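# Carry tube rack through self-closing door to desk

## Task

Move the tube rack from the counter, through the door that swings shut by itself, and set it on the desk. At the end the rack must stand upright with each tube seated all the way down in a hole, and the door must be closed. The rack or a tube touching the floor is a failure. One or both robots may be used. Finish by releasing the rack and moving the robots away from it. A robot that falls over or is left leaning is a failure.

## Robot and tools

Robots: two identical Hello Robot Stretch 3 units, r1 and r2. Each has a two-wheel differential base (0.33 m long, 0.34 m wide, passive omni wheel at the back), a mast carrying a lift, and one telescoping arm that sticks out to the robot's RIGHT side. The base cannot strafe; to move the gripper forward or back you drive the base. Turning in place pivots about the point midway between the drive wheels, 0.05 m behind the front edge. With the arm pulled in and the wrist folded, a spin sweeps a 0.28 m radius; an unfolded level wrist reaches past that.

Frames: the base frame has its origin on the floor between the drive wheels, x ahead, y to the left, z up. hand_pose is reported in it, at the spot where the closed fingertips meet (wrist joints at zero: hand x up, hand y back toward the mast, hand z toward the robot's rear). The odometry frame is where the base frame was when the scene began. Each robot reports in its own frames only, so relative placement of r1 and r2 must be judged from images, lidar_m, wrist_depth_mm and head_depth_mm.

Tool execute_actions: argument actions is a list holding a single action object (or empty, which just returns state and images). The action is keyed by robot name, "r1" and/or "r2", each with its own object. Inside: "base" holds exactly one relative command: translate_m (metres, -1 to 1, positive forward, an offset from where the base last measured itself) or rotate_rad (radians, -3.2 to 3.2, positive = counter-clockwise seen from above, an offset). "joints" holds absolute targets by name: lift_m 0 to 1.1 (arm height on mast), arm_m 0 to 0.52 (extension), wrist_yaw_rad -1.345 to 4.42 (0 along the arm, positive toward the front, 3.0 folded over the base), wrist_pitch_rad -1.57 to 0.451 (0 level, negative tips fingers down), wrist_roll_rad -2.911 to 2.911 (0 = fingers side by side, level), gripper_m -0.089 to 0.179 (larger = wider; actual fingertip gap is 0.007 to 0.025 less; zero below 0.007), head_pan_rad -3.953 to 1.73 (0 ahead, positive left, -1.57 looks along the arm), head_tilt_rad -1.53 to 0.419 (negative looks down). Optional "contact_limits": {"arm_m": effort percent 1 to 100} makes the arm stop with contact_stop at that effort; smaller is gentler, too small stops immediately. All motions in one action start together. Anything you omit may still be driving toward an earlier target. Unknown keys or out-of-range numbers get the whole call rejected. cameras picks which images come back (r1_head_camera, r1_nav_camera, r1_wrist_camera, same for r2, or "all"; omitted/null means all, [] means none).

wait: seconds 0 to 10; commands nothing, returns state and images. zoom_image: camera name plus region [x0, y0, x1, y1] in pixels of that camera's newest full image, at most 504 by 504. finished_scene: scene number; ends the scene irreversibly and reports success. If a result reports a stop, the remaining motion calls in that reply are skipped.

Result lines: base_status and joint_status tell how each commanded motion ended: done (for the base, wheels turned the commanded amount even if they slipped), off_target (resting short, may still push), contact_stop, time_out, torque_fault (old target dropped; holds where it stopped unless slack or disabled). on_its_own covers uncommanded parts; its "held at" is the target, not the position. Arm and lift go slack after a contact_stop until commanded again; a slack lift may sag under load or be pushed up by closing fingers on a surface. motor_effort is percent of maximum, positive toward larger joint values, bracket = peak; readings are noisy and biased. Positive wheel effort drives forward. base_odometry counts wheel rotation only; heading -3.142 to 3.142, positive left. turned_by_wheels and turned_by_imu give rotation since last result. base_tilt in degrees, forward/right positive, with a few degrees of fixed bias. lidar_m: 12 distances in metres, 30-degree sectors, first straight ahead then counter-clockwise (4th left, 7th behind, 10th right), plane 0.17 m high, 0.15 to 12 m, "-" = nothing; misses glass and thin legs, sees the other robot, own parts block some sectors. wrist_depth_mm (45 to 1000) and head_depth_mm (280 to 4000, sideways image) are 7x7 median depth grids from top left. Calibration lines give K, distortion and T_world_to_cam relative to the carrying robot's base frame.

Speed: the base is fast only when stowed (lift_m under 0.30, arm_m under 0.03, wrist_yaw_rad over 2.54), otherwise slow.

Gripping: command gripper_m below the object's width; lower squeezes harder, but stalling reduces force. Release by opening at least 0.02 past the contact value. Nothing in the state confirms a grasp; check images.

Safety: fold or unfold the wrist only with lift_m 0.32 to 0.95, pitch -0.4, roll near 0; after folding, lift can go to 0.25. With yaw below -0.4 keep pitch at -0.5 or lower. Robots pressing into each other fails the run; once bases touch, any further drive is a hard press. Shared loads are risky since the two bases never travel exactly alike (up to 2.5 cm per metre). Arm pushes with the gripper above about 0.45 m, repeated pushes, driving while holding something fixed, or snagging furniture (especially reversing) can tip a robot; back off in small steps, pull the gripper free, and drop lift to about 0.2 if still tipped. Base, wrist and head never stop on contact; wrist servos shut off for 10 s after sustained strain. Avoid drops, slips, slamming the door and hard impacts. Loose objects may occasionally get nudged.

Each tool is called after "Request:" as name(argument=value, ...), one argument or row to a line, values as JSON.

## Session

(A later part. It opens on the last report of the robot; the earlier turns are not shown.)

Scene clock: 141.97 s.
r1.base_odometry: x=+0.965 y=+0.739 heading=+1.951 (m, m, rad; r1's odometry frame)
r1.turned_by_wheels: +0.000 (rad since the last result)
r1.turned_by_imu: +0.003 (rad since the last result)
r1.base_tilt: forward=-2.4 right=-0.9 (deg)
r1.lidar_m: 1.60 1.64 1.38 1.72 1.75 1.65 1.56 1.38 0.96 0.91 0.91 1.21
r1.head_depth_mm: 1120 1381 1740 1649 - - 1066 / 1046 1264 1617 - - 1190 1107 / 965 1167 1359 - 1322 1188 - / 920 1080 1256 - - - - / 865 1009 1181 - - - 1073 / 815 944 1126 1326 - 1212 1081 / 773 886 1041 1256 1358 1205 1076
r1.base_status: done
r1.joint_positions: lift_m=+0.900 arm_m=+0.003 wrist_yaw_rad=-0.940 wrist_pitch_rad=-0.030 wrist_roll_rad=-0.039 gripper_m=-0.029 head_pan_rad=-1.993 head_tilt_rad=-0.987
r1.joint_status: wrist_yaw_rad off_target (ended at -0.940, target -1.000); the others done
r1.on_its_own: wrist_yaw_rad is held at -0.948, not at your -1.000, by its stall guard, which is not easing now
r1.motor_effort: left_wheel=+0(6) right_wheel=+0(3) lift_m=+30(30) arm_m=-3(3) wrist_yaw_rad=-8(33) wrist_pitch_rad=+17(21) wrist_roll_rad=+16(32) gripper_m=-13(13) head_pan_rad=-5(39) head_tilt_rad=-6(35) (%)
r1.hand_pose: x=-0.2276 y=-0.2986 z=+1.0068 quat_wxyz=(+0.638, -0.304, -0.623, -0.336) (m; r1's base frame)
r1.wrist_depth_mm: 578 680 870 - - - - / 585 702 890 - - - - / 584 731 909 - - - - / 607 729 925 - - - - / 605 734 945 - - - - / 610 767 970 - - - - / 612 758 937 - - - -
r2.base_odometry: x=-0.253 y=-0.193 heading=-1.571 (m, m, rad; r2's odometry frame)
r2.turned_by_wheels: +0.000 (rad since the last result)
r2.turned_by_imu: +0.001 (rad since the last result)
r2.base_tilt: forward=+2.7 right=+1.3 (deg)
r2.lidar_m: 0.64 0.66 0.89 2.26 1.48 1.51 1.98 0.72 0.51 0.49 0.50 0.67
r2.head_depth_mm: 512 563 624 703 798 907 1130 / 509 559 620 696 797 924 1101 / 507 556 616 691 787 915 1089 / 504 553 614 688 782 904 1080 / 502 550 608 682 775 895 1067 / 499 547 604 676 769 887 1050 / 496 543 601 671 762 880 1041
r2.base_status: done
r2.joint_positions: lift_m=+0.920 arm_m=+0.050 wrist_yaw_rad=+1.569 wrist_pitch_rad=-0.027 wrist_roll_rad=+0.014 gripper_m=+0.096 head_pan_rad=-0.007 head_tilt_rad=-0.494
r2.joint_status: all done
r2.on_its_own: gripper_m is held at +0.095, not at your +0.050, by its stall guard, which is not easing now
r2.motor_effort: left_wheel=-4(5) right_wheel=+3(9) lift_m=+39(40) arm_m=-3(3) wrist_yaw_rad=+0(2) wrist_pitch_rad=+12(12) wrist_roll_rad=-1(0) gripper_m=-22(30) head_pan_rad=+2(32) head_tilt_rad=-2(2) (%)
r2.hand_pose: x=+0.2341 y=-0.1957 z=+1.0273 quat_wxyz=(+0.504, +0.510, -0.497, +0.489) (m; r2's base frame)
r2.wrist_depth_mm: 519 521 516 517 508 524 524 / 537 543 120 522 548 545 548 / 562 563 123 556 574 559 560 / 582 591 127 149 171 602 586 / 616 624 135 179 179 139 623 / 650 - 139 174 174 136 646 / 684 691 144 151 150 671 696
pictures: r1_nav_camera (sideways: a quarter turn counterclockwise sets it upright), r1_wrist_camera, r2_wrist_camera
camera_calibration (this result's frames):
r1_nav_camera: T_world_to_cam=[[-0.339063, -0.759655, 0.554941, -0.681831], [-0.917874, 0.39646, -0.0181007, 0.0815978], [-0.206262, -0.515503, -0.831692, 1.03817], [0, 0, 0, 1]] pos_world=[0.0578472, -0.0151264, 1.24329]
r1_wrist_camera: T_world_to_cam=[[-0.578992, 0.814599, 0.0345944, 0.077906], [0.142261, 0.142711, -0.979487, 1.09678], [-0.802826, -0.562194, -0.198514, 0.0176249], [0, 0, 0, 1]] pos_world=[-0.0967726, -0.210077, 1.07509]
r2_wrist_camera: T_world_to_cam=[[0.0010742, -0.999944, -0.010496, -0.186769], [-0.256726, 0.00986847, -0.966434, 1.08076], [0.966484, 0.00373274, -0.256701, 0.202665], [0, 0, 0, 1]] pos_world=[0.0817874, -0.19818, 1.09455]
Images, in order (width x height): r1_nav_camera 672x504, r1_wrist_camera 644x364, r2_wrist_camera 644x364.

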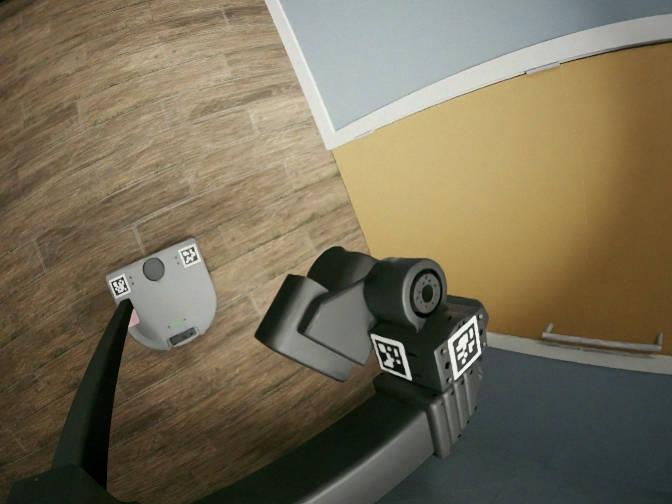

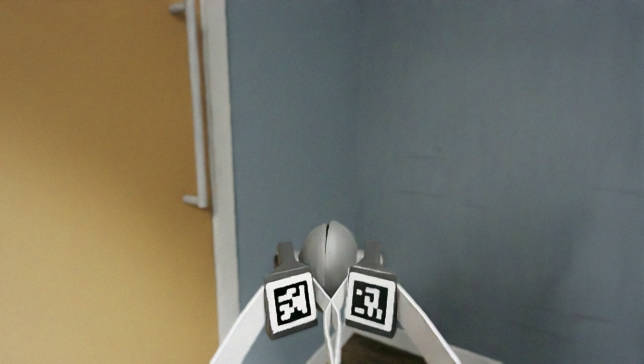

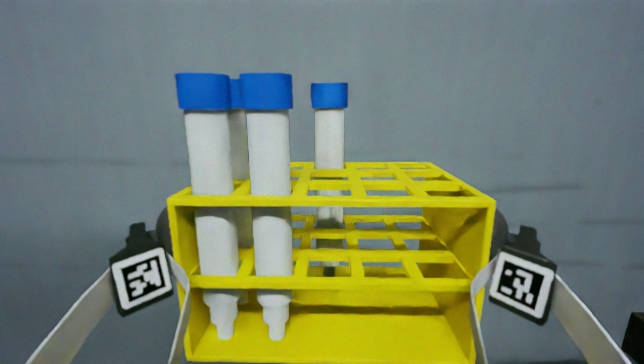

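Request:
execute_actions(
  actions=[
    {"r1":{"base":{"translate_m":-0.56},"joints":{"arm_m":0.3,"wrist_yaw_rad":0,"gripper_m":0.12}},"r2":{"base":{"rotate_rad":1.57}}},
  ],
  cameras=[],
)

Request:
execute_actions(
  actions=[
    {"r1":{"joints":{"arm_m":0.52}},"r2":{"base":{"translate_m":1}}},
  ],
  cameras=["r1_wrist_camera"],
)

Request:
execute_actions(
  actions=[
    {"r1":{"joints":{"gripper_m":-0.05}},"r2":{"base":{"translate_m":0.3}}},
  ],
  cameras=[],
)

Request:
execute_actions(
  actions=[
    {"r1":{"base":{"translate_m":0.08},"joints":{"arm_m":0.37,"wrist_yaw_rad":-0.2}},"r2":{"base":{"rotate_rad":1.57}}},
  ],
  cameras=["r1_wrist_camera"],
)

Request:
execute_actions(
  actions=[
    {"r1":{"base":{"translate_m":0.1},"joints":{"arm_m":0.23,"wrist_yaw_rad":-0.4}}},
  ],
  cameras=[],
)

Request:
execute_actions(
  actions=[
    {"r1":{"base":{"translate_m":0.13},"joints":{"arm_m":0.12,"wrist_yaw_rad":-0.6}}},
  ],
  cameras=[],
)

Request:
execute_actions(
  actions=[
    {"r1":{"base":{"translate_m":0.15},"joints":{"arm_m":0.03,"wrist_yaw_rad":-0.8}}},
  ],
  cameras=["r1_wrist_camera","r1_nav_camera","r2_nav_camera"],
)

Scene clock: 160.80 s.
r1.base_odometry: x=+1.172 y=+0.219 heading=+1.951 (m, m, rad; r1's odometry frame)
r1.turned_by_wheels: +0.000 (rad since the last result)
r1.turned_by_imu: +0.001 (rad since the last result)
r1.base_tilt: forward=-2.4 right=-1.0 (deg)
r1.lidar_m: 2.16 1.93 1.78 1.68 1.54 1.06 1.01 1.03 1.00 0.94 0.96 1.26
r1.head_depth_mm: 1132 1267 1414 1515 - - 1069 / 1092 1327 1589 - - 1190 1108 / 1019 1213 - - 1326 1211 - / 956 1103 - 1510 1373 1210 - / 896 - 1313 1516 1377 1208 1101 / 829 - 1163 1429 1369 1203 1082 / 776 - 1107 1311 1365 1204 1074
r1.base_status: done
r1.joint_positions: lift_m=+0.900 arm_m=+0.300 wrist_yaw_rad=-0.001 wrist_pitch_rad=-0.022 wrist_roll_rad=-0.020 gripper_m=+0.120 head_pan_rad=-1.993 head_tilt_rad=-0.988
r1.joint_status: all done
r1.motor_effort: left_wheel=+0(6) right_wheel=+0(2) lift_m=+30(30) arm_m=+5(5) wrist_yaw_rad=+1(5) wrist_pitch_rad=+12(17) wrist_roll_rad=+3(16) gripper_m=-1(80) head_pan_rad=-4(5) head_tilt_rad=-7(7) (%)
r1.hand_pose: x=-0.0217 y=-0.7003 z=+1.0090 quat_wxyz=(+0.714, +0.008, -0.700, -0.008) (m; r1's base frame)
r1.wrist_depth_mm: 361 365 374 379 382 397 406 / 367 374 376 385 389 399 410 / 377 385 397 403 398 415 430 / 390 395 401 407 410 430 433 / 400 409 412 416 419 440 449 / 406 407 422 431 436 - 467 / 422 429 436 449 446 464 476
r2.base_odometry: x=-0.253 y=-0.193 heading=-0.001 (m, m, rad; r2's odometry frame)
r2.turned_by_wheels: +1.570 (rad since the last result)
r2.turned_by_imu: +1.568 (rad since the last result)
r2.base_tilt: forward=+2.8 right=+1.2 (deg)
r2.lidar_m: 2.24 1.93 2.08 1.98 0.72 0.51 0.49 0.50 0.67 0.64 0.66 0.89
r2.head_depth_mm: 1562 1604 1642 1683 1700 1475 1209 / 2142 2237 2306 2214 1839 1473 1244 / 2212 2440 2708 2418 1836 1482 1241 / 2213 2407 2655 2436 1851 1482 1242 / 2185 2378 2653 2440 1852 1489 1248 / 2166 2398 2624 2456 1859 1491 1249 / 2174 2364 2616 2479 1859 1500 1254
r2.base_status: done
r2.joint_positions: lift_m=+0.920 arm_m=+0.050 wrist_yaw_rad=+1.569 wrist_pitch_rad=-0.027 wrist_roll_rad=+0.014 gripper_m=+0.096 head_pan_rad=-0.007 head_tilt_rad=-0.494
r2.joint_status: not commanded
r2.on_its_own: gripper_m is held at +0.095, not at your +0.050, by its stall guard, which is not easing now
r2.motor_effort: left_wheel=-4(10) right_wheel=+3(8) lift_m=+39(40) arm_m=-3(3) wrist_yaw_rad=+0(1) wrist_pitch_rad=+12(12) wrist_roll_rad=+0(0) gripper_m=-20(20) head_pan_rad=+3(3) head_tilt_rad=-2(2) (%)
r2.hand_pose: x=+0.2341 y=-0.1957 z=+1.0273 quat_wxyz=(+0.504, +0.510, -0.497, +0.489) (m; r2's base frame)
r2.wrist_depth_mm: - - - - - 759 514 / - - 121 - - 779 507 / - - 124 - - 749 515 / - - 127 148 171 712 509 / - - 135 179 178 139 513 / - - 138 175 175 136 493 / - - 144 151 151 738 495
pictures: none
No camera images: the call's "cameras" was empty. Leave "cameras" out to get every camera's image.

Scene clock: 171.97 s.
r1.base_odometry: x=+1.172 y=+0.219 heading=+1.951 (m, m, rad; r1's odometry frame)
r1.turned_by_wheels: +0.000 (rad since the last result)
r1.turned_by_imu: +0.003 (rad since the last result)
r1.base_tilt: forward=-2.3 right=-0.9 (deg)
r1.lidar_m: 2.16 2.21 1.17 1.68 1.54 1.07 1.01 1.03 1.00 0.94 0.97 1.26
r1.head_depth_mm: 1122 1266 1424 1518 - - 1070 / 1095 1322 1593 - - 1193 1107 / 1020 1216 1429 - 1321 1208 - / 956 1086 - 1528 1373 1203 - / 898 - 1308 1502 1365 1209 1095 / 827 1011 1164 1427 1361 1210 1076 / - 923 1083 1307 1367 1200 1080
r1.base_status: not commanded
r1.joint_positions: lift_m=+0.900 arm_m=+0.520 wrist_yaw_rad=-0.001 wrist_pitch_rad=-0.021 wrist_roll_rad=-0.020 gripper_m=+0.120 head_pan_rad=-1.993 head_tilt_rad=-0.988
r1.joint_status: all done
r1.motor_effort: left_wheel=+0(0) right_wheel=+0(0) lift_m=+30(30) arm_m=+5(5) wrist_yaw_rad=+1(1) wrist_pitch_rad=+12(12) wrist_roll_rad=+3(3) gripper_m=-1(0) head_pan_rad=-4(5) head_tilt_rad=-6(6) (%)
r1.hand_pose: x=-0.0216 y=-0.9203 z=+1.0090 quat_wxyz=(+0.714, +0.008, -0.700, -0.008) (m; r1's base frame)
r1.wrist_depth_mm: 166 168 171 113 178 169 184 / 171 173 176 116 183 173 189 / 174 177 181 119 187 178 195 / 179 182 185 123 193 184 200 / 182 187 191 127 199 188 207 / 189 190 197 133 206 - 214 / 193 200 203 203 212 201 220
r2.base_odometry: x=+0.747 y=-0.194 heading=-0.001 (m, m, rad; r2's odometry frame)
r2.turned_by_wheels: +0.000 (rad since the last result)
r2.turned_by_imu: +0.001 (rad since the last result)
r2.base_tilt: forward=+2.9 right=+1.3 (deg)
r2.lidar_m: 1.68 1.73 1.16 2.00 2.07 1.56 1.49 0.90 0.64 0.61 0.63 0.85
r2.head_depth_mm: 1383 1487 1571 1615 1629 1477 1210 / 1393 1532 1695 1891 1832 1484 1239 / 1390 1522 1683 1879 1842 1484 1243 / 1380 1511 1672 1882 1840 1491 1245 / 1367 1501 1661 1852 1857 1487 1245 / 1359 1484 1651 1852 1848 1497 1249 / 1350 1482 1634 1825 1847 1500 1250
r2.base_status: done
r2.joint_positions: lift_m=+0.920 arm_m=+0.050 wrist_yaw_rad=+1.569 wrist_pitch_rad=-0.027 wrist_roll_rad=+0.014 gripper_m=+0.096 head_pan_rad=-0.007 head_tilt_rad=-0.494
r2.joint_status: not commanded
r2.on_its_own: gripper_m is held at +0.095, not at your +0.050, by its stall guard, which is not easing now
r2.motor_effort: left_wheel=-4(6) right_wheel=+3(7) lift_m=+39(39) arm_m=-4(3) wrist_yaw_rad=+0(0) wrist_pitch_rad=+12(12) wrist_roll_rad=+0(0) gripper_m=-21(21) head_pan_rad=+2(3) head_tilt_rad=-2(2) (%)
r2.hand_pose: x=+0.2341 y=-0.1957 z=+1.0273 quat_wxyz=(+0.504, +0.510, -0.497, +0.489) (m; r2's base frame)
r2.wrist_depth_mm: - - - - - 722 477 / - - 123 - - 732 473 / - - 124 - - 711 479 / - - 128 148 171 685 483 / - - 135 178 181 139 482 / - - 139 174 174 136 462 / - - 144 151 151 674 455
pictures: r1_wrist_camera
camera_calibration (this result's frames):
r1_wrist_camera: T_world_to_cam=[[-0.999779, 0.0147739, 0.0149891, -0.0219063], [-0.0118969, 0.190771, -0.981563, 1.2013], [-0.017361, -0.981523, -0.190553, -0.54298], [0, 0, 0, 1]] pos_world=[-0.0170364, -0.761796, 1.07601]
Images, in order (width x height): r1_wrist_camera 644x364.

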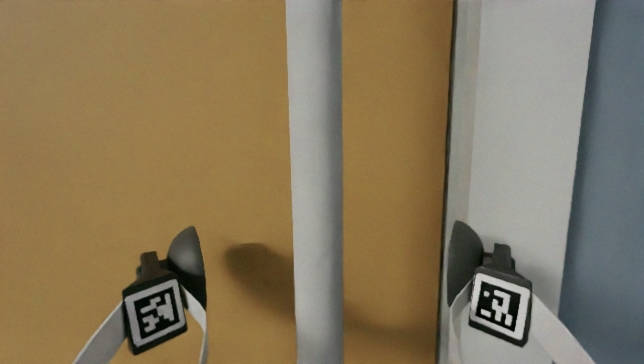

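Scene clock: 176.13 s.
r1.base_odometry: x=+1.172 y=+0.219 heading=+1.951 (m, m, rad; r1's odometry frame)
r1.turned_by_wheels: +0.000 (rad since the last result)
r1.turned_by_imu: +0.001 (rad since the last result)
r1.base_tilt: forward=-2.4 right=-0.9 (deg)
r1.lidar_m: 2.16 2.20 1.02 1.11 1.53 1.07 1.01 1.03 1.00 0.94 0.97 1.26
r1.head_depth_mm: 1127 1264 1416 1529 - - 1065 / 1092 1321 1588 - - 1192 1109 / 1019 1220 1432 - 1321 1209 - / 958 1090 - 1529 1374 1216 - / 895 - 1304 1500 1368 1210 1098 / 823 1016 1162 1427 1359 1208 1079 / - 918 1081 1321 1362 1201 1078
r1.base_status: not commanded
r1.joint_positions: lift_m=+0.900 arm_m=+0.520 wrist_yaw_rad=+0.006 wrist_pitch_rad=-0.021 wrist_roll_rad=-0.020 gripper_m=-0.040 head_pan_rad=-1.993 head_tilt_rad=-0.988
r1.joint_status: gripper_m off_target (ended at -0.040, target -0.050)
r1.on_its_own: gripper_m is held at -0.041, not at your -0.050, by its stall guard, which is not easing now
r1.motor_effort: left_wheel=+4(3) right_wheel=-3(3) lift_m=+30(30) arm_m=+5(5) wrist_yaw_rad=-6(6) wrist_pitch_rad=+12(12) wrist_roll_rad=+3(3) gripper_m=-21(100) head_pan_rad=-5(4) head_tilt_rad=-6(7) (%)
r1.hand_pose: x=-0.0198 y=-0.9203 z=+1.0090 quat_wxyz=(+0.714, +0.010, -0.700, -0.005) (m; r1's base frame)
r1.wrist_depth_mm: 166 169 170 115 178 169 171 / 171 173 176 118 181 173 187 / 175 178 181 122 186 178 193 / 179 182 185 126 194 183 198 / 184 187 191 126 199 188 205 / 190 192 195 128 205 195 211 / 195 197 203 137 211 200 220
r2.base_odometry: x=+1.047 y=-0.195 heading=-0.001 (m, m, rad; r2's odometry frame)
r2.turned_by_wheels: +0.000 (rad since the last result)
r2.turned_by_imu: +0.000 (rad since the last result)
r2.base_tilt: forward=+2.8 right=+1.4 (deg)
r2.lidar_m: 1.38 1.42 1.01 2.02 2.08 1.87 1.78 0.88 0.63 0.60 0.62 0.83
r2.head_depth_mm: 1149 1259 1390 1509 1612 1475 1211 / 1138 1246 1390 1550 1719 1476 1238 / 1136 1243 1379 1547 1724 1486 1238 / 1125 1240 1370 1530 1711 1494 1246 / 1118 1228 1346 1520 1685 1488 1249 / 1107 1216 1325 1507 1689 1497 1250 / 1107 1209 1330 1496 1689 1495 1256
r2.base_status: done
r2.joint_positions: lift_m=+0.920 arm_m=+0.050 wrist_yaw_rad=+1.569 wrist_pitch_rad=-0.027 wrist_roll_rad=+0.014 gripper_m=+0.096 head_pan_rad=-0.007 head_tilt_rad=-0.494
r2.joint_status: not commanded
r2.on_its_own: gripper_m is held at +0.095, not at your +0.050, by its stall guard, which is not easing now
r2.motor_effort: left_wheel=-5(5) right_wheel=+3(7) lift_m=+39(38) arm_m=-3(3) wrist_yaw_rad=+0(0) wrist_pitch_rad=+12(12) wrist_roll_rad=+0(0) gripper_m=-21(21) head_pan_rad=+2(3) head_tilt_rad=-2(2) (%)
r2.hand_pose: x=+0.2341 y=-0.1957 z=+1.0273 quat_wxyz=(+0.504, +0.510, -0.497, +0.489) (m; r2's base frame)
r2.wrist_depth_mm: - - - - - 713 477 / - - 120 - - 695 468 / - - 123 - - 678 459 / - - 127 148 172 666 463 / - - 135 178 180 140 462 / - - 138 175 174 135 447 / - - 145 151 151 646 448
pictures: none
No camera images: the call's "cameras" was empty. Leave "cameras" out to get every camera's image.

Scene clock: 179.57 s.
r1.base_odometry: x=+1.143 y=+0.293 heading=+1.951 (m, m, rad; r1's odometry frame)
r1.turned_by_wheels: +0.000 (rad since the last result)
r1.turned_by_imu: +0.000 (rad since the last result)
r1.base_tilt: forward=-2.5 right=-0.8 (deg)
r1.lidar_m: 2.08 2.13 1.21 1.09 1.66 1.15 1.09 1.11 0.99 0.80 0.86 1.25
r1.head_depth_mm: 1165 1348 1540 1588 - - 1068 / 1080 1320 1633 - - 1184 1102 / 1010 1208 - - 1325 1212 - / 950 1101 - 1531 1371 1206 - / 892 - 1286 1497 1372 1206 1098 / 818 824 999 1195 1361 1206 1079 / - 808 905 1111 1335 1204 1078
r1.base_status: done
r1.joint_positions: lift_m=+0.900 arm_m=+0.370 wrist_yaw_rad=-0.264 wrist_pitch_rad=-0.021 wrist_roll_rad=-0.015 gripper_m=-0.040 head_pan_rad=-1.993 head_tilt_rad=-0.988
r1.joint_status: wrist_yaw_rad off_target (ended at -0.264, target -0.200); the others done
r1.on_its_own: wrist_yaw_rad is held at -0.264, not at your -0.200, by its stall guard, which is not easing now; gripper_m is held at -0.041, not at your -0.050, by its stall guard, which is not easing now
r1.motor_effort: left_wheel=-3(42) right_wheel=+3(25) lift_m=+30(30) arm_m=-4(11) wrist_yaw_rad=+0(70) wrist_pitch_rad=+12(12) wrist_roll_rad=+0(3) gripper_m=-20(24) head_pan_rad=-4(5) head_tilt_rad=-6(6) (%)
r1.hand_pose: x=-0.0882 y=-0.7622 z=+1.0090 quat_wxyz=(+0.705, -0.085, -0.696, -0.102) (m; r1's base frame)
r1.wrist_depth_mm: 161 165 170 116 184 402 457 / 164 169 176 119 190 412 468 / 168 174 181 122 196 426 485 / 173 178 184 126 200 441 509 / 177 183 190 129 208 453 524 / 182 189 194 131 434 471 539 / 187 193 199 138 220 506 569
r2.base_odometry: x=+1.047 y=-0.195 heading=+1.569 (m, m, rad; r2's odometry frame)
r2.turned_by_wheels: +1.570 (rad since the last result)
r2.turned_by_imu: +1.567 (rad since the last result)
r2.base_tilt: forward=+2.9 right=+1.3 (deg)
r2.lidar_m: 1.09 2.08 1.88 1.79 0.89 0.63 0.60 0.62 0.83 1.38 1.42 0.99
r2.head_depth_mm: 1633 829 1980 2183 1831 1373 1209 / 899 1679 1971 2168 1507 1368 1235 / 1578 1722 1903 2142 1838 1440 1242 / 1595 1748 1941 2137 1849 1488 1248 / 1621 1786 1971 2178 1857 1494 1249 / 1634 1791 1983 2179 1864 1490 1252 / 1629 1787 1988 2180 1863 1501 1256
r2.base_status: done
r2.joint_positions: lift_m=+0.920 arm_m=+0.050 wrist_yaw_rad=+1.569 wrist_pitch_rad=-0.027 wrist_roll_rad=+0.014 gripper_m=+0.096 head_pan_rad=-0.007 head_tilt_rad=-0.494
r2.joint_status: not commanded
r2.on_its_own: gripper_m is held at +0.095, not at your +0.050, by its stall guard, which is not easing now
r2.motor_effort: left_wheel=-4(11) right_wheel=+3(8) lift_m=+40(39) arm_m=-3(3) wrist_yaw_rad=+1(0) wrist_pitch_rad=+12(12) wrist_roll_rad=+0(1) gripper_m=-20(21) head_pan_rad=+3(3) head_tilt_rad=-2(2) (%)
r2.hand_pose: x=+0.2341 y=-0.1957 z=+1.0273 quat_wxyz=(+0.504, +0.510, -0.497, +0.489) (m; r2's base frame)
r2.wrist_depth_mm: - - - - - - - / - - 122 - 805 - - / - - 124 - - - - / - - 128 148 171 - - / - - 136 179 179 140 - / - - 138 176 174 137 - / - - 145 151 151 - -
pictures: r1_wrist_camera
camera_calibration (this result's frames):
r1_wrist_camera: T_world_to_cam=[[-0.961475, 0.274695, 0.0104536, 0.115277], [0.0425061, 0.186133, -0.981605, 1.17165], [-0.271588, -0.943344, -0.190638, -0.382234], [0, 0, 0, 1]] pos_world=[-0.0427768, -0.610327, 1.07603]
Images, in order (width x height): r1_wrist_camera 644x364.

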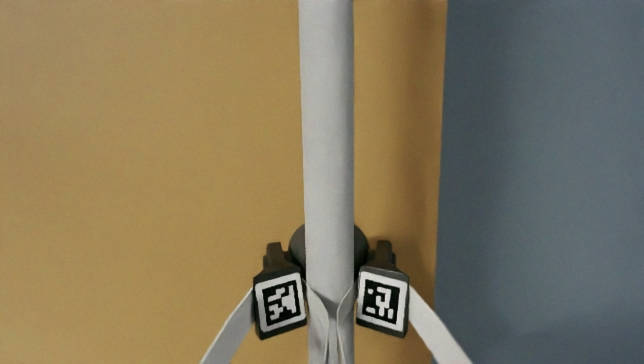

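Scene clock: 182.80 s.
r1.base_odometry: x=+1.106 y=+0.386 heading=+1.951 (m, m, rad; r1's odometry frame)
r1.turned_by_wheels: +0.000 (rad since the last result)
r1.turned_by_imu: -0.003 (rad since the last result)
r1.base_tilt: forward=-2.5 right=-0.9 (deg)
r1.lidar_m: 1.98 2.03 1.79 1.07 1.73 1.26 1.19 1.21 0.64 0.65 0.78 1.23
r1.head_depth_mm: 1168 1421 1660 1658 - - 1068 / 1084 1308 1604 - - 1191 1107 / 1008 1204 1429 - 1317 1211 - / 947 1089 - 1512 1365 1211 - / 859 - 824 1028 1292 1207 1097 / 519 - - 972 1289 1204 1080 / 520 - - 949 1274 1204 1076
r1.base_status: done
r1.joint_positions: lift_m=+0.900 arm_m=+0.230 wrist_yaw_rad=-0.485 wrist_pitch_rad=-0.023 wrist_roll_rad=-0.015 gripper_m=-0.040 head_pan_rad=-1.993 head_tilt_rad=-0.989
r1.joint_status: wrist_yaw_rad off_target (ended at -0.485, target -0.400); the others done
r1.on_its_own: wrist_yaw_rad is held at -0.479, not at your -0.400, by its stall guard, which is not easing now; gripper_m is held at -0.041, not at your -0.050, by its stall guard, which is not easing now
r1.motor_effort: left_wheel=-3(29) right_wheel=+3(25) lift_m=+30(30) arm_m=-3(10) wrist_yaw_rad=+5(67) wrist_pitch_rad=+13(14) wrist_roll_rad=+0(0) gripper_m=-21(25) head_pan_rad=-4(4) head_tilt_rad=-6(6) (%)
r1.hand_pose: x=-0.1407 y=-0.6014 z=+1.0085 quat_wxyz=(+0.690, -0.160, -0.683, -0.179) (m; r1's base frame)
r1.wrist_depth_mm: 159 164 171 116 185 767 854 / 164 168 174 119 191 787 883 / 168 172 180 122 195 822 872 / 171 176 183 126 201 853 873 / 176 182 189 129 209 898 907 / 179 186 194 130 769 936 919 / 185 191 198 139 219 - 937
r2.base_odometry: x=+1.047 y=-0.195 heading=+1.569 (m, m, rad; r2's odometry frame)
r2.turned_by_wheels: +0.000 (rad since the last result)
r2.turned_by_imu: +0.000 (rad since the last result)
r2.base_tilt: forward=+2.9 right=+1.3 (deg)
r2.lidar_m: 0.97 2.09 1.87 1.79 0.89 0.63 0.60 0.62 0.84 1.38 1.42 1.90
r2.head_depth_mm: 1696 837 2063 2237 1824 1474 1210 / 792 841 1732 2167 1773 1373 1235 / 882 1553 1768 1968 1843 1372 1241 / 1503 1659 1833 2052 1845 1494 1243 / 1558 1725 1914 2155 1851 1492 1245 / 1627 1782 1974 2175 1856 1496 1252 / 1648 1790 2001 2172 1863 1498 1253
r2.base_status: not commanded
r2.joint_positions: lift_m=+0.920 arm_m=+0.050 wrist_yaw_rad=+1.569 wrist_pitch_rad=-0.027 wrist_roll_rad=+0.014 gripper_m=+0.096 head_pan_rad=-0.007 head_tilt_rad=-0.494
r2.joint_status: not commanded
r2.on_its_own: gripper_m is held at +0.095, not at your +0.050, by its stall guard, which is not easing now
r2.motor_effort: left_wheel=-4(4) right_wheel=+4(4) lift_m=+39(40) arm_m=-3(3) wrist_yaw_rad=+0(0) wrist_pitch_rad=+12(12) wrist_roll_rad=+0(0) gripper_m=-20(21) head_pan_rad=+2(2) head_tilt_rad=-2(2) (%)
r2.hand_pose: x=+0.2341 y=-0.1957 z=+1.0273 quat_wxyz=(+0.504, +0.510, -0.497, +0.489) (m; r2's base frame)
r2.wrist_depth_mm: - - - 896 - - - / - - 121 807 - - - / - - 123 - - - - / - - 127 149 170 - - / - - 135 180 179 140 - / - - 139 175 175 136 - / - - 145 151 152 - -
pictures: none
No camera images: the call's "cameras" was empty. Leave "cameras" out to get every camera's image.

Scene clock: 186.20 s.
r1.base_odometry: x=+1.057 y=+0.507 heading=+1.951 (m, m, rad; r1's odometry frame)
r1.turned_by_wheels: +0.000 (rad since the last result)
r1.turned_by_imu: -0.021 (rad since the last result)
r1.base_tilt: forward=-2.4 right=-1.1 (deg)
r1.lidar_m: 1.86 1.88 1.82 1.07 1.73 1.40 1.31 1.33 0.52 0.54 0.74 1.20
r1.head_depth_mm: 1185 1460 1739 1656 - - 1067 / 1101 1327 1667 - - 1193 1107 / 1004 1218 1417 - 1325 1207 - / 441 505 - 860 1184 1205 - / 423 487 - - 1137 1209 1097 / 445 501 - - 1166 1210 1080 / 447 517 - 912 1179 1206 1079
r1.base_status: done
r1.joint_positions: lift_m=+0.900 arm_m=+0.120 wrist_yaw_rad=-0.692 wrist_pitch_rad=-0.025 wrist_roll_rad=-0.015 gripper_m=-0.040 head_pan_rad=-1.993 head_tilt_rad=-0.989
r1.joint_status: wrist_yaw_rad off_target (ended at -0.692, target -0.600); the others done
r1.on_its_own: wrist_yaw_rad is held at -0.683, not at your -0.600, by its stall guard, which is not easing now; gripper_m is held at -0.041, not at your -0.050, by its stall guard, which is not easing now
r1.motor_effort: left_wheel=-2(18) right_wheel=+3(19) lift_m=+30(30) arm_m=+1(10) wrist_yaw_rad=+7(63) wrist_pitch_rad=+14(14) wrist_roll_rad=+0(0) gripper_m=-20(24) head_pan_rad=-5(5) head_tilt_rad=-5(6) (%)
r1.hand_pose: x=-0.1844 y=-0.4618 z=+1.0081 quat_wxyz=(+0.667, -0.229, -0.663, -0.250) (m; r1's base frame)
r1.wrist_depth_mm: 158 162 170 115 186 - 889 / 161 166 175 119 192 - 906 / 164 171 179 123 197 - 920 / 168 175 183 126 202 - 950 / 173 179 188 129 209 - 966 / 178 184 192 131 - - 986 / 181 189 196 138 222 - -
r2.base_odometry: x=+1.047 y=-0.195 heading=+1.569 (m, m, rad; r2's odometry frame)
r2.turned_by_wheels: +0.000 (rad since the last result)
r2.turned_by_imu: +0.000 (rad since the last result)
r2.base_tilt: forward=+2.8 right=+1.3 (deg)
r2.lidar_m: 0.95 2.09 1.88 1.79 0.88 0.63 0.60 0.62 0.83 1.38 1.41 1.90
r2.head_depth_mm: 1692 1860 2045 2224 1828 1474 1211 / 1317 879 2009 2217 1825 1445 1240 / 1272 831 1539 1737 1562 1370 1246 / 886 1523 1717 1936 1842 1416 1246 / 1491 1662 1852 2104 1852 1489 1256 / 1605 1779 1987 2188 1852 1500 1252 / 1638 1792 1986 2174 1874 1499 1255
r2.base_status: not commanded
r2.joint_positions: lift_m=+0.920 arm_m=+0.050 wrist_yaw_rad=+1.569 wrist_pitch_rad=-0.027 wrist_roll_rad=+0.014 gripper_m=+0.096 head_pan_rad=-0.007 head_tilt_rad=-0.494
r2.joint_status: not commanded
r2.on_its_own: gripper_m is held at +0.095, not at your +0.050, by its stall guard, which is not easing now
r2.motor_effort: left_wheel=-4(4) right_wheel=+3(3) lift_m=+39(40) arm_m=-3(3) wrist_yaw_rad=+0(0) wrist_pitch_rad=+12(12) wrist_roll_rad=+0(0) gripper_m=-20(20) head_pan_rad=+2(3) head_tilt_rad=-2(2) (%)
r2.hand_pose: x=+0.2341 y=-0.1957 z=+1.0273 quat_wxyz=(+0.504, +0.510, -0.497, +0.489) (m; r2's base frame)
r2.wrist_depth_mm: - - - - - - - / - - 121 827 - - - / - - 123 869 - - - / - - 128 149 171 - - / - - 135 180 179 139 - / - - 138 175 174 136 - / - - 144 151 151 - -
pictures: none
No camera images: the call's "cameras" was empty. Leave "cameras" out to get every camera's image.

Scene clock: 188.73 s.
r1.base_odometry: x=+1.002 y=+0.646 heading=+1.950 (m, m, rad; r1's odometry frame)
r1.turned_by_wheels: -0.001 (rad since the last result)
r1.turned_by_imu: -0.028 (rad since the last result)
r1.base_tilt: forward=-2.5 right=-0.9 (deg)
r1.lidar_m: 1.71 1.73 1.86 1.08 1.74 1.57 1.45 1.47 0.43 0.48 0.75 1.16
r1.head_depth_mm: 348 1492 1794 1665 - - 1064 / 349 408 495 - - 1185 1109 / 339 376 - - 1055 1193 - / 366 433 - - - 1183 - / 376 445 505 - - 1168 1101 / 387 460 555 - - 1191 1080 / 396 475 590 750 1192 1204 1076
r1.base_status: done
r1.joint_positions: lift_m=+0.900 arm_m=+0.030 wrist_yaw_rad=-0.864 wrist_pitch_rad=-0.026 wrist_roll_rad=-0.015 gripper_m=-0.040 head_pan_rad=-1.993 head_tilt_rad=-0.989
r1.joint_status: wrist_yaw_rad off_target (ended at -0.864, target -0.800); the others done
r1.on_its_own: gripper_m is held at -0.041, not at your -0.050, by its stall guard, which is not easing now; wrist_yaw_rad is at rest, and its effort (+55) is outside its rest range (-12 to +12)
r1.motor_effort: left_wheel=-11(16) right_wheel=+13(15) lift_m=+30(30) arm_m=+1(11) wrist_yaw_rad=+55(59) wrist_pitch_rad=+15(15) wrist_roll_rad=+0(1) gripper_m=-24(25) head_pan_rad=-4(4) head_tilt_rad=-6(6) (%)
r1.hand_pose: x=-0.2158 y=-0.3408 z=+1.0078 quat_wxyz=(+0.643, -0.285, -0.641, -0.307) (m; r1's base frame)
r1.wrist_depth_mm: 158 162 169 118 185 - - / 161 166 174 121 190 - - / 165 169 178 124 196 - - / 169 174 183 128 201 - - / 172 178 187 129 208 - - / 177 184 192 130 - - - / 181 190 197 141 220 - -
r2.base_odometry: x=+1.047 y=-0.195 heading=+1.569 (m, m, rad; r2's odometry frame)
r2.turned_by_wheels: +0.000 (rad since the last result)
r2.turned_by_imu: +0.000 (rad since the last result)
r2.base_tilt: forward=+2.9 right=+1.3 (deg)
r2.lidar_m: 0.95 2.08 1.87 1.79 0.88 0.63 0.60 0.62 0.83 1.38 1.42 1.90
r2.head_depth_mm: 1693 1866 2060 2235 1833 1477 1210 / 1786 1900 2081 2220 1831 1476 1239 / 1173 1250 1450 1621 1772 1445 1242 / 1281 843 1567 1772 1569 1381 1249 / 793 850 1734 1998 1796 1410 1249 / 1521 1746 1967 2169 1860 1494 1253 / 1641 1798 1981 2190 1874 1500 1256
r2.base_status: not commanded
r2.joint_positions: lift_m=+0.920 arm_m=+0.050 wrist_yaw_rad=+1.569 wrist_pitch_rad=-0.027 wrist_roll_rad=+0.014 gripper_m=+0.096 head_pan_rad=-0.007 head_tilt_rad=-0.494
r2.joint_status: not commanded
r2.on_its_own: gripper_m is held at +0.095, not at your +0.050, by its stall guard, which is not easing now
r2.motor_effort: left_wheel=-4(4) right_wheel=+3(3) lift_m=+39(40) arm_m=-3(3) wrist_yaw_rad=+0(0) wrist_pitch_rad=+12(12) wrist_roll_rad=+1(0) gripper_m=-21(21) head_pan_rad=+3(3) head_tilt_rad=-2(2) (%)
r2.hand_pose: x=+0.2341 y=-0.1957 z=+1.0273 quat_wxyz=(+0.504, +0.510, -0.497, +0.489) (m; r2's base frame)
r2.wrist_depth_mm: - - - - - - - / - - 120 - - - - / - - 124 - - - - / - - 128 149 170 - - / - - 135 180 178 139 - / - - 139 174 175 136 - / - - 145 151 151 - -
pictures: r1_nav_camera (sideways: a quarter turn counterclockwise sets it upright), r1_wrist_camera, r2_nav_camera (sideways: a quarter turn counterclockwise sets it upright)
camera_calibration (this result's frames):
r1_nav_camera: T_world_to_cam=[[-0.339632, -0.760235, 0.553798, -0.680339], [-0.917729, 0.396792, -0.0181205, 0.0816227], [-0.205967, -0.514391, -0.832454, 1.03916], [0, 0, 0, 1]] pos_world=[0.0578751, -0.0150705, 1.2433]
r1_wrist_camera: T_world_to_cam=[[-0.638437, 0.769608, 0.0101078, 0.115595], [0.143997, 0.132335, -0.98069, 1.10009], [-0.756084, -0.624653, -0.195309, -0.0108175], [0, 0, 0, 1]] pos_world=[-0.0927885, -0.2413, 1.07557]
r2_nav_camera: T_world_to_cam=[[0.459625, -0.0283202, 0.887662, -1.1116], [0.0224615, -0.998801, -0.0434964, 0.107527], [0.887829, 0.0399302, -0.458438, 0.544245], [0, 0, 0, 1]] pos_world=[0.0253087, 0.0541851, 1.24091]
Images, in order (width x height): r1_nav_camera 672x504, r1_wrist_camera 644x364, r2_nav_camera 672x504.

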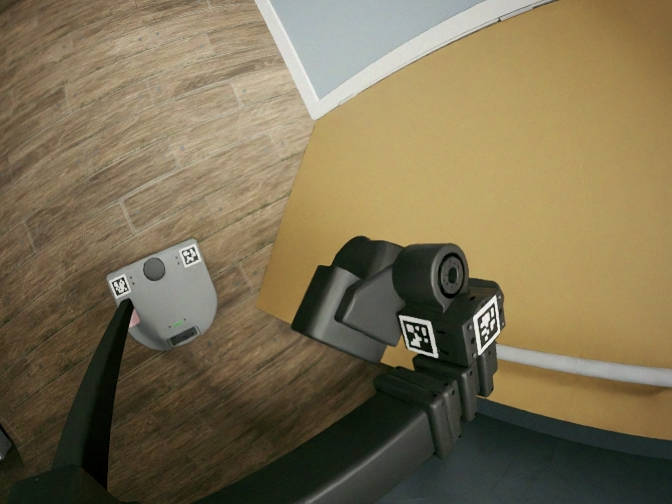

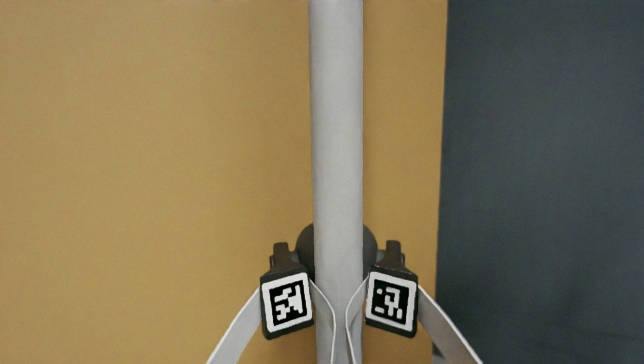

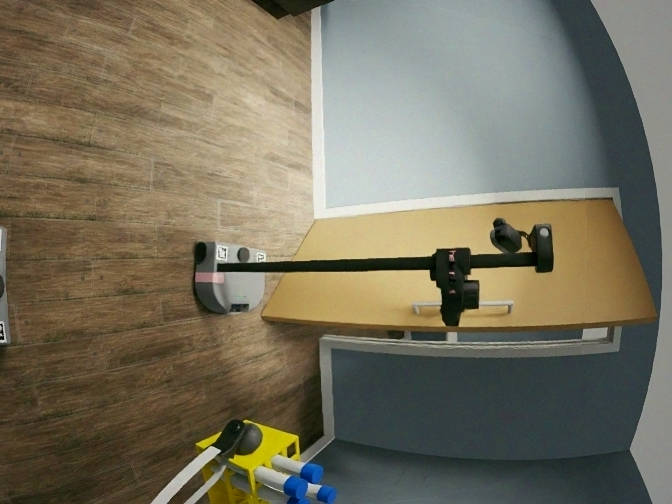

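Request:
execute_actions(
  actions=[
    {"r1":{"base":{"translate_m":0.08},"joints":{"arm_m":0,"wrist_yaw_rad":-0.9,"wrist_pitch_rad":-0.55,"lift_m":1.02}}},
  ],
  cameras=[],
)

Request:
execute_actions(
  actions=[
    {"r1":{"base":{"translate_m":0.1},"joints":{"wrist_yaw_rad":-1.12}}},
  ],
  cameras=[],
)

Request:
execute_actions(
  actions=[
    {"r1":{"base":{"translate_m":0.12},"joints":{"wrist_yaw_rad":-1.34}}},
  ],
  cameras=["r1_wrist_camera","r1_nav_camera","r2_nav_camera"],
)

Scene clock: 205.23 s.
r1.base_odometry: x=+0.972 y=+0.720 heading=+1.950 (m, m, rad; r1's odometry frame)
r1.turned_by_wheels: +0.000 (rad since the last result)
r1.turned_by_imu: -0.032 (rad since the last result)
r1.base_tilt: forward=-2.4 right=-1.0 (deg)
r1.lidar_m: 1.64 1.65 1.90 1.17 1.10 1.67 1.53 0.33 0.34 0.40 0.75 1.11
r1.head_depth_mm: - - - 1555 1369 1209 1084 / - - 393 464 1321 1212 1103 / - - 320 - - 1152 - / - - - - - - - / - - - - - - 1101 / - - - - - 1160 1082 / 323 - - - - 1184 1077
r1.base_status: done
r1.joint_positions: lift_m=+1.019 arm_m=+0.003 wrist_yaw_rad=-1.002 wrist_pitch_rad=-0.653 wrist_roll_rad=-0.014 gripper_m=-0.034 head_pan_rad=-1.993 head_tilt_rad=-0.989
r1.joint_status: wrist_yaw_rad off_target (ended at -1.002, target -0.900); wrist_pitch_rad off_target (ended at -0.653, target -0.550); the others done
joint sent to its limit — the command would take r1.arm_m past its lower limit, so that joint was sent only as far as its limit.
r1.on_its_own: wrist_yaw_rad is held at -0.983, not at your -0.900, by its stall guard, which is not easing now; gripper_m is held at -0.035, not at your -0.050, by its stall guard, which is not easing now; wrist_yaw_rad is at rest, and its effort (+16) is outside its rest range (-12 to +12); wrist_pitch_rad is at rest, and its effort (+59) is outside its rest range (-20 to +32)
r1.motor_effort: left_wheel=-2(10) right_wheel=+5(14) lift_m=+45(47) arm_m=+1(10) wrist_yaw_rad=+16(55) wrist_pitch_rad=+59(100) wrist_roll_rad=-1(8) gripper_m=-22(28) head_pan_rad=-4(4) head_tilt_rad=-5(5) (%)
r1.hand_pose: x=-0.1807 y=-0.2492 z=+0.9832 quat_wxyz=(+0.483, -0.119, -0.693, -0.522) (m; r1's base frame)
r1.wrist_depth_mm: 106 110 115 54 125 - - / 118 121 128 61 140 - - / 131 136 144 70 161 - - / 147 154 165 81 193 - - / 171 178 194 96 241 - - / 199 213 227 115 - - - / 241 263 300 283 - - -
r2.base_odometry: x=+1.047 y=-0.195 heading=+1.569 (m, m, rad; r2's odometry frame)
r2.turned_by_wheels: +0.000 (rad since the last result)
r2.turned_by_imu: +0.001 (rad since the last result)
r2.base_tilt: forward=+2.8 right=+1.3 (deg)
r2.lidar_m: 0.97 2.08 1.88 1.79 0.89 0.63 0.60 0.62 0.84 1.38 1.42 1.90
r2.head_depth_mm: 1692 1865 2060 2239 1823 1484 1210 / 1789 1906 2082 2223 1837 1477 1240 / 3406 3653 3305 2329 1783 1482 1245 / 1083 1210 1363 1554 1649 1380 1244 / 783 1128 1586 1751 1517 1378 1248 / 781 881 1967 2206 1844 1495 1247 / 1620 1790 1988 2174 1868 1498 1255
r2.base_status: not commanded
r2.joint_positions: lift_m=+0.920 arm_m=+0.050 wrist_yaw_rad=+1.569 wrist_pitch_rad=-0.027 wrist_roll_rad=+0.014 gripper_m=+0.096 head_pan_rad=-0.007 head_tilt_rad=-0.494
r2.joint_status: not commanded
r2.on_its_own: gripper_m is held at +0.095, not at your +0.050, by its stall guard, which is not easing now
r2.motor_effort: left_wheel=-4(4) right_wheel=+3(3) lift_m=+39(40) arm_m=-3(3) wrist_yaw_rad=+0(0) wrist_pitch_rad=+12(12) wrist_roll_rad=+0(0) gripper_m=-19(20) head_pan_rad=+2(3) head_tilt_rad=-2(2) (%)
r2.hand_pose: x=+0.2341 y=-0.1957 z=+1.0273 quat_wxyz=(+0.504, +0.510, -0.497, +0.489) (m; r2's base frame)
r2.wrist_depth_mm: - - 815 - - - - / - - 120 - - - - / - - 123 - - - - / - - 127 148 171 - - / - - 135 180 180 139 - / - - 139 174 174 136 - / - - 144 150 151 - -
pictures: none
No camera images: the call's "cameras" was empty. Leave "cameras" out to get every camera's image.

Scene clock: 207.17 s.
r1.base_odometry: x=+0.935 y=+0.813 heading=+1.949 (m, m, rad; r1's odometry frame)
r1.turned_by_wheels: -0.001 (rad since the last result)
r1.turned_by_imu: -0.074 (rad since the last result)
r1.base_tilt: forward=-2.5 right=-0.9 (deg)
r1.lidar_m: 1.55 1.55 1.83 1.74 1.18 1.84 1.62 0.33 0.33 0.40 0.75 1.04
r1.head_depth_mm: - - - 449 1375 1210 1086 / - - 312 462 621 1194 1107 / - - - - 731 1019 - / - - - - - 1159 - / - - - - - - 1075 / - - - - - - 1067 / 323 - - - - 1172 1077
r1.base_status: done
r1.joint_positions: lift_m=+1.019 arm_m=+0.003 wrist_yaw_rad=-1.170 wrist_pitch_rad=-0.605 wrist_roll_rad=-0.003 gripper_m=-0.034 head_pan_rad=-1.993 head_tilt_rad=-0.989
r1.joint_status: wrist_yaw_rad off_target (ended at -1.170, target -1.120)
r1.on_its_own: gripper_m is held at -0.035, not at your -0.050, by its stall guard, which is not easing now; wrist_yaw_rad is at rest, and its effort (+43) is outside its rest range (-12 to +12)
r1.motor_effort: left_wheel=-5(12) right_wheel=+11(13) lift_m=+40(45) arm_m=+1(0) wrist_yaw_rad=+43(48) wrist_pitch_rad=+31(59) wrist_roll_rad=-8(8) gripper_m=-25(25) head_pan_rad=-4(4) head_tilt_rad=-5(6) (%)
r1.hand_pose: x=-0.2029 y=-0.2243 z=+0.9926 quat_wxyz=(+0.447, -0.196, -0.678, -0.549) (m; r1's base frame)
r1.wrist_depth_mm: 100 106 114 59 137 - - / 109 115 126 66 155 - - / 118 127 140 75 180 - - / 131 141 157 87 215 - - / 145 158 180 99 - - - / 163 181 204 115 - - - / 186 210 247 209 - - -
r2.base_odometry: x=+1.047 y=-0.195 heading=+1.569 (m, m, rad; r2's odometry frame)
r2.turned_by_wheels: +0.000 (rad since the last result)
r2.turned_by_imu: +0.000 (rad since the last result)
r2.base_tilt: forward=+2.8 right=+1.4 (deg)
r2.lidar_m: 0.99 1.15 1.88 1.79 0.88 0.63 0.60 0.62 0.84 1.38 1.42 1.90
r2.head_depth_mm: 1692 1852 2063 2241 1834 1476 1213 / 1786 1905 2082 2230 1839 1475 1244 / 3470 3643 3526 2420 1839 1485 1243 / 1064 1176 1313 1492 1676 1444 1248 / 1184 1266 1558 1818 1856 1377 1251 / 783 1137 1838 2123 1747 1392 1252 / 778 1730 1985 2172 1861 1496 1250
r2.base_status: not commanded
r2.joint_positions: lift_m=+0.920 arm_m=+0.050 wrist_yaw_rad=+1.569 wrist_pitch_rad=-0.027 wrist_roll_rad=+0.014 gripper_m=+0.096 head_pan_rad=-0.007 head_tilt_rad=-0.494
r2.joint_status: not commanded
r2.on_its_own: gripper_m is held at +0.095, not at your +0.050, by its stall guard, which is not easing now
r2.motor_effort: left_wheel=-4(4) right_wheel=+3(3) lift_m=+39(40) arm_m=-3(3) wrist_yaw_rad=+0(0) wrist_pitch_rad=+12(12) wrist_roll_rad=+0(0) gripper_m=-20(20) head_pan_rad=+2(3) head_tilt_rad=-2(2) (%)
r2.hand_pose: x=+0.2341 y=-0.1957 z=+1.0273 quat_wxyz=(+0.504, +0.510, -0.497, +0.489) (m; r2's base frame)
r2.wrist_depth_mm: - - - - - - - / - - 121 - - - - / - - 123 - - - - / - - 127 149 171 - - / - - 135 179 179 139 - / - - 138 174 173 136 - / - - 146 151 151 - -
pictures: none
No camera images: the call's "cameras" was empty. Leave "cameras" out to get every camera's image.

Scene clock: 209.43 s.
r1.base_odometry: x=+0.891 y=+0.925 heading=+1.949 (m, m, rad; r1's odometry frame)
r1.turned_by_wheels: +0.000 (rad since the last result)
r1.turned_by_imu: -0.116 (rad since the last result)
r1.base_tilt: forward=-2.5 right=-1.1 (deg)
r1.lidar_m: 1.46 1.46 1.60 1.78 1.18 1.96 1.73 0.32 0.33 0.39 0.71 0.95
r1.head_depth_mm: - - - 395 1293 1207 1081 / - - - 363 588 1173 1109 / - - - - 655 992 - / - - - - - 1154 - / - - - - - - 1097 / - - - - - - 1061 / 311 - - - - - 1051
r1.base_status: done
r1.joint_positions: lift_m=+1.020 arm_m=+0.003 wrist_yaw_rad=-1.342 wrist_pitch_rad=-0.579 wrist_roll_rad=-0.008 gripper_m=-0.034 head_pan_rad=-1.993 head_tilt_rad=-0.989
r1.joint_status: all done
r1.on_its_own: gripper_m is held at -0.035, not at your -0.050, by its stall guard, which is not easing now
r1.motor_effort: left_wheel=-6(14) right_wheel=+10(17) lift_m=+36(39) arm_m=+1(0) wrist_yaw_rad=+1(33) wrist_pitch_rad=+17(29) wrist_roll_rad=-5(6) gripper_m=-23(24) head_pan_rad=-4(5) head_tilt_rad=-5(5) (%)
r1.hand_pose: x=-0.2174 y=-0.1932 z=+0.9978 quat_wxyz=(+0.408, -0.260, -0.655, -0.581) (m; r1's base frame)
r1.wrist_depth_mm: 95 102 115 63 - - - / 101 110 126 69 - - - / 110 120 139 78 - - - / 119 131 154 90 - - - / 129 145 172 102 - - - / 141 161 190 119 - - - / 157 181 221 244 - - -
r2.base_odometry: x=+1.047 y=-0.195 heading=+1.569 (m, m, rad; r2's odometry frame)
r2.turned_by_wheels: +0.000 (rad since the last result)
r2.turned_by_imu: +0.000 (rad since the last result)
r2.base_tilt: forward=+2.8 right=+1.2 (deg)
r2.lidar_m: 1.22 1.04 1.88 1.79 0.88 0.63 0.60 0.62 0.83 1.38 1.42 1.90
r2.head_depth_mm: 1688 1859 2047 2229 1822 1473 1214 / 1784 1901 2068 2227 1832 1481 1237 / 3467 3651 3555 2418 1842 1484 1243 / 3333 3591 3342 2233 1721 1491 1246 / 1044 1152 1360 1644 1728 1411 1251 / 1331 1360 1946 2185 1635 1382 1255 / 804 1796 1928 2115 1740 1448 1255
r2.base_status: not commanded
r2.joint_positions: lift_m=+0.920 arm_m=+0.050 wrist_yaw_rad=+1.569 wrist_pitch_rad=-0.027 wrist_roll_rad=+0.014 gripper_m=+0.096 head_pan_rad=-0.007 head_tilt_rad=-0.494
r2.joint_status: not commanded
r2.on_its_own: gripper_m is held at +0.095, not at your +0.050, by its stall guard, which is not easing now
r2.motor_effort: left_wheel=-4(4) right_wheel=+3(3) lift_m=+40(40) arm_m=-3(3) wrist_yaw_rad=+0(0) wrist_pitch_rad=+12(12) wrist_roll_rad=+0(0) gripper_m=-21(21) head_pan_rad=+3(3) head_tilt_rad=-2(2) (%)
r2.hand_pose: x=+0.2341 y=-0.1957 z=+1.0273 quat_wxyz=(+0.504, +0.510, -0.497, +0.489) (m; r2's base frame)
r2.wrist_depth_mm: - 864 - - - - - / - - 121 - - - - / - - 123 - - - - / - - 127 148 172 - - / - - 135 179 180 141 - / - - 139 175 173 136 - / - - 145 151 151 - -
pictures: r1_nav_camera (sideways: a quarter turn counterclockwise sets it upright), r1_wrist_camera, r2_nav_camera (sideways: a quarter turn counterclockwise sets it upright)
camera_calibration (this result's frames):
r1_nav_camera: T_world_to_cam=[[-0.339705, -0.760248, 0.553736, -0.680257], [-0.9177, 0.396861, -0.0181216, 0.0816239], [-0.205979, -0.514319, -0.832495, 1.03921], [0, 0, 0, 1]] pos_world=[0.0578758, -0.0150703, 1.2433]
r1_wrist_camera: T_world_to_cam=[[-0.216555, 0.976217, 0.0102238, 0.132561], [0.663795, 0.154913, -0.731695, 0.939929], [-0.715877, -0.151666, -0.681555, 0.66355], [0, 0, 0, 1]] pos_world=[-0.120194, -0.174378, 1.13863]
r2_nav_camera: T_world_to_cam=[[0.459625, -0.0283202, 0.887662, -1.1116], [0.0224615, -0.998801, -0.0434964, 0.107527], [0.887829, 0.0399302, -0.458438, 0.544245], [0, 0, 0, 1]] pos_world=[0.0253087, 0.0541851, 1.24091]
Images, in order (width x height): r1_nav_camera 672x504, r1_wrist_camera 644x364, r2_nav_camera 672x504.

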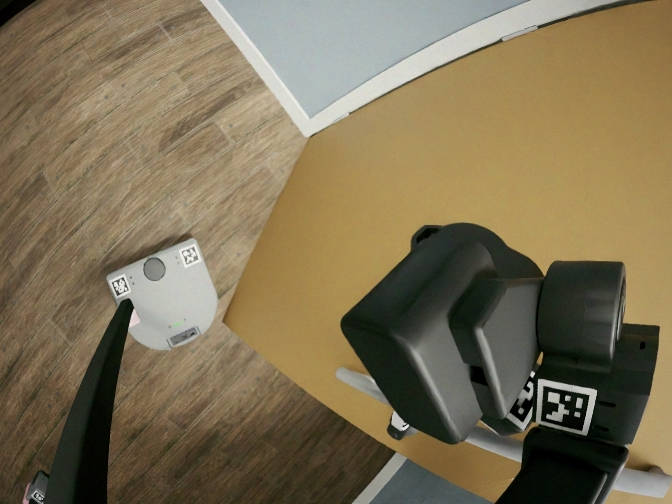

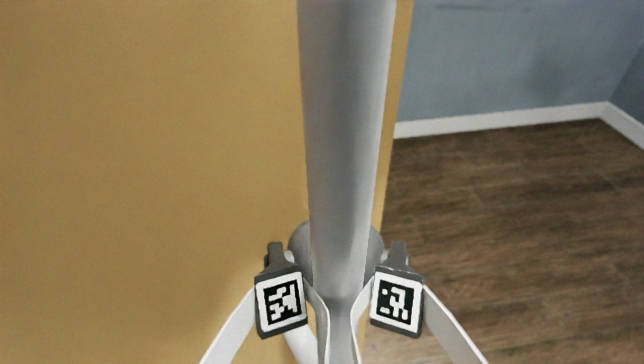

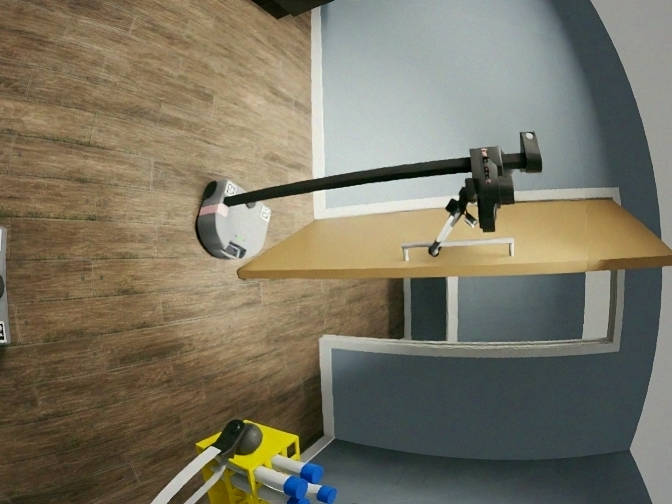

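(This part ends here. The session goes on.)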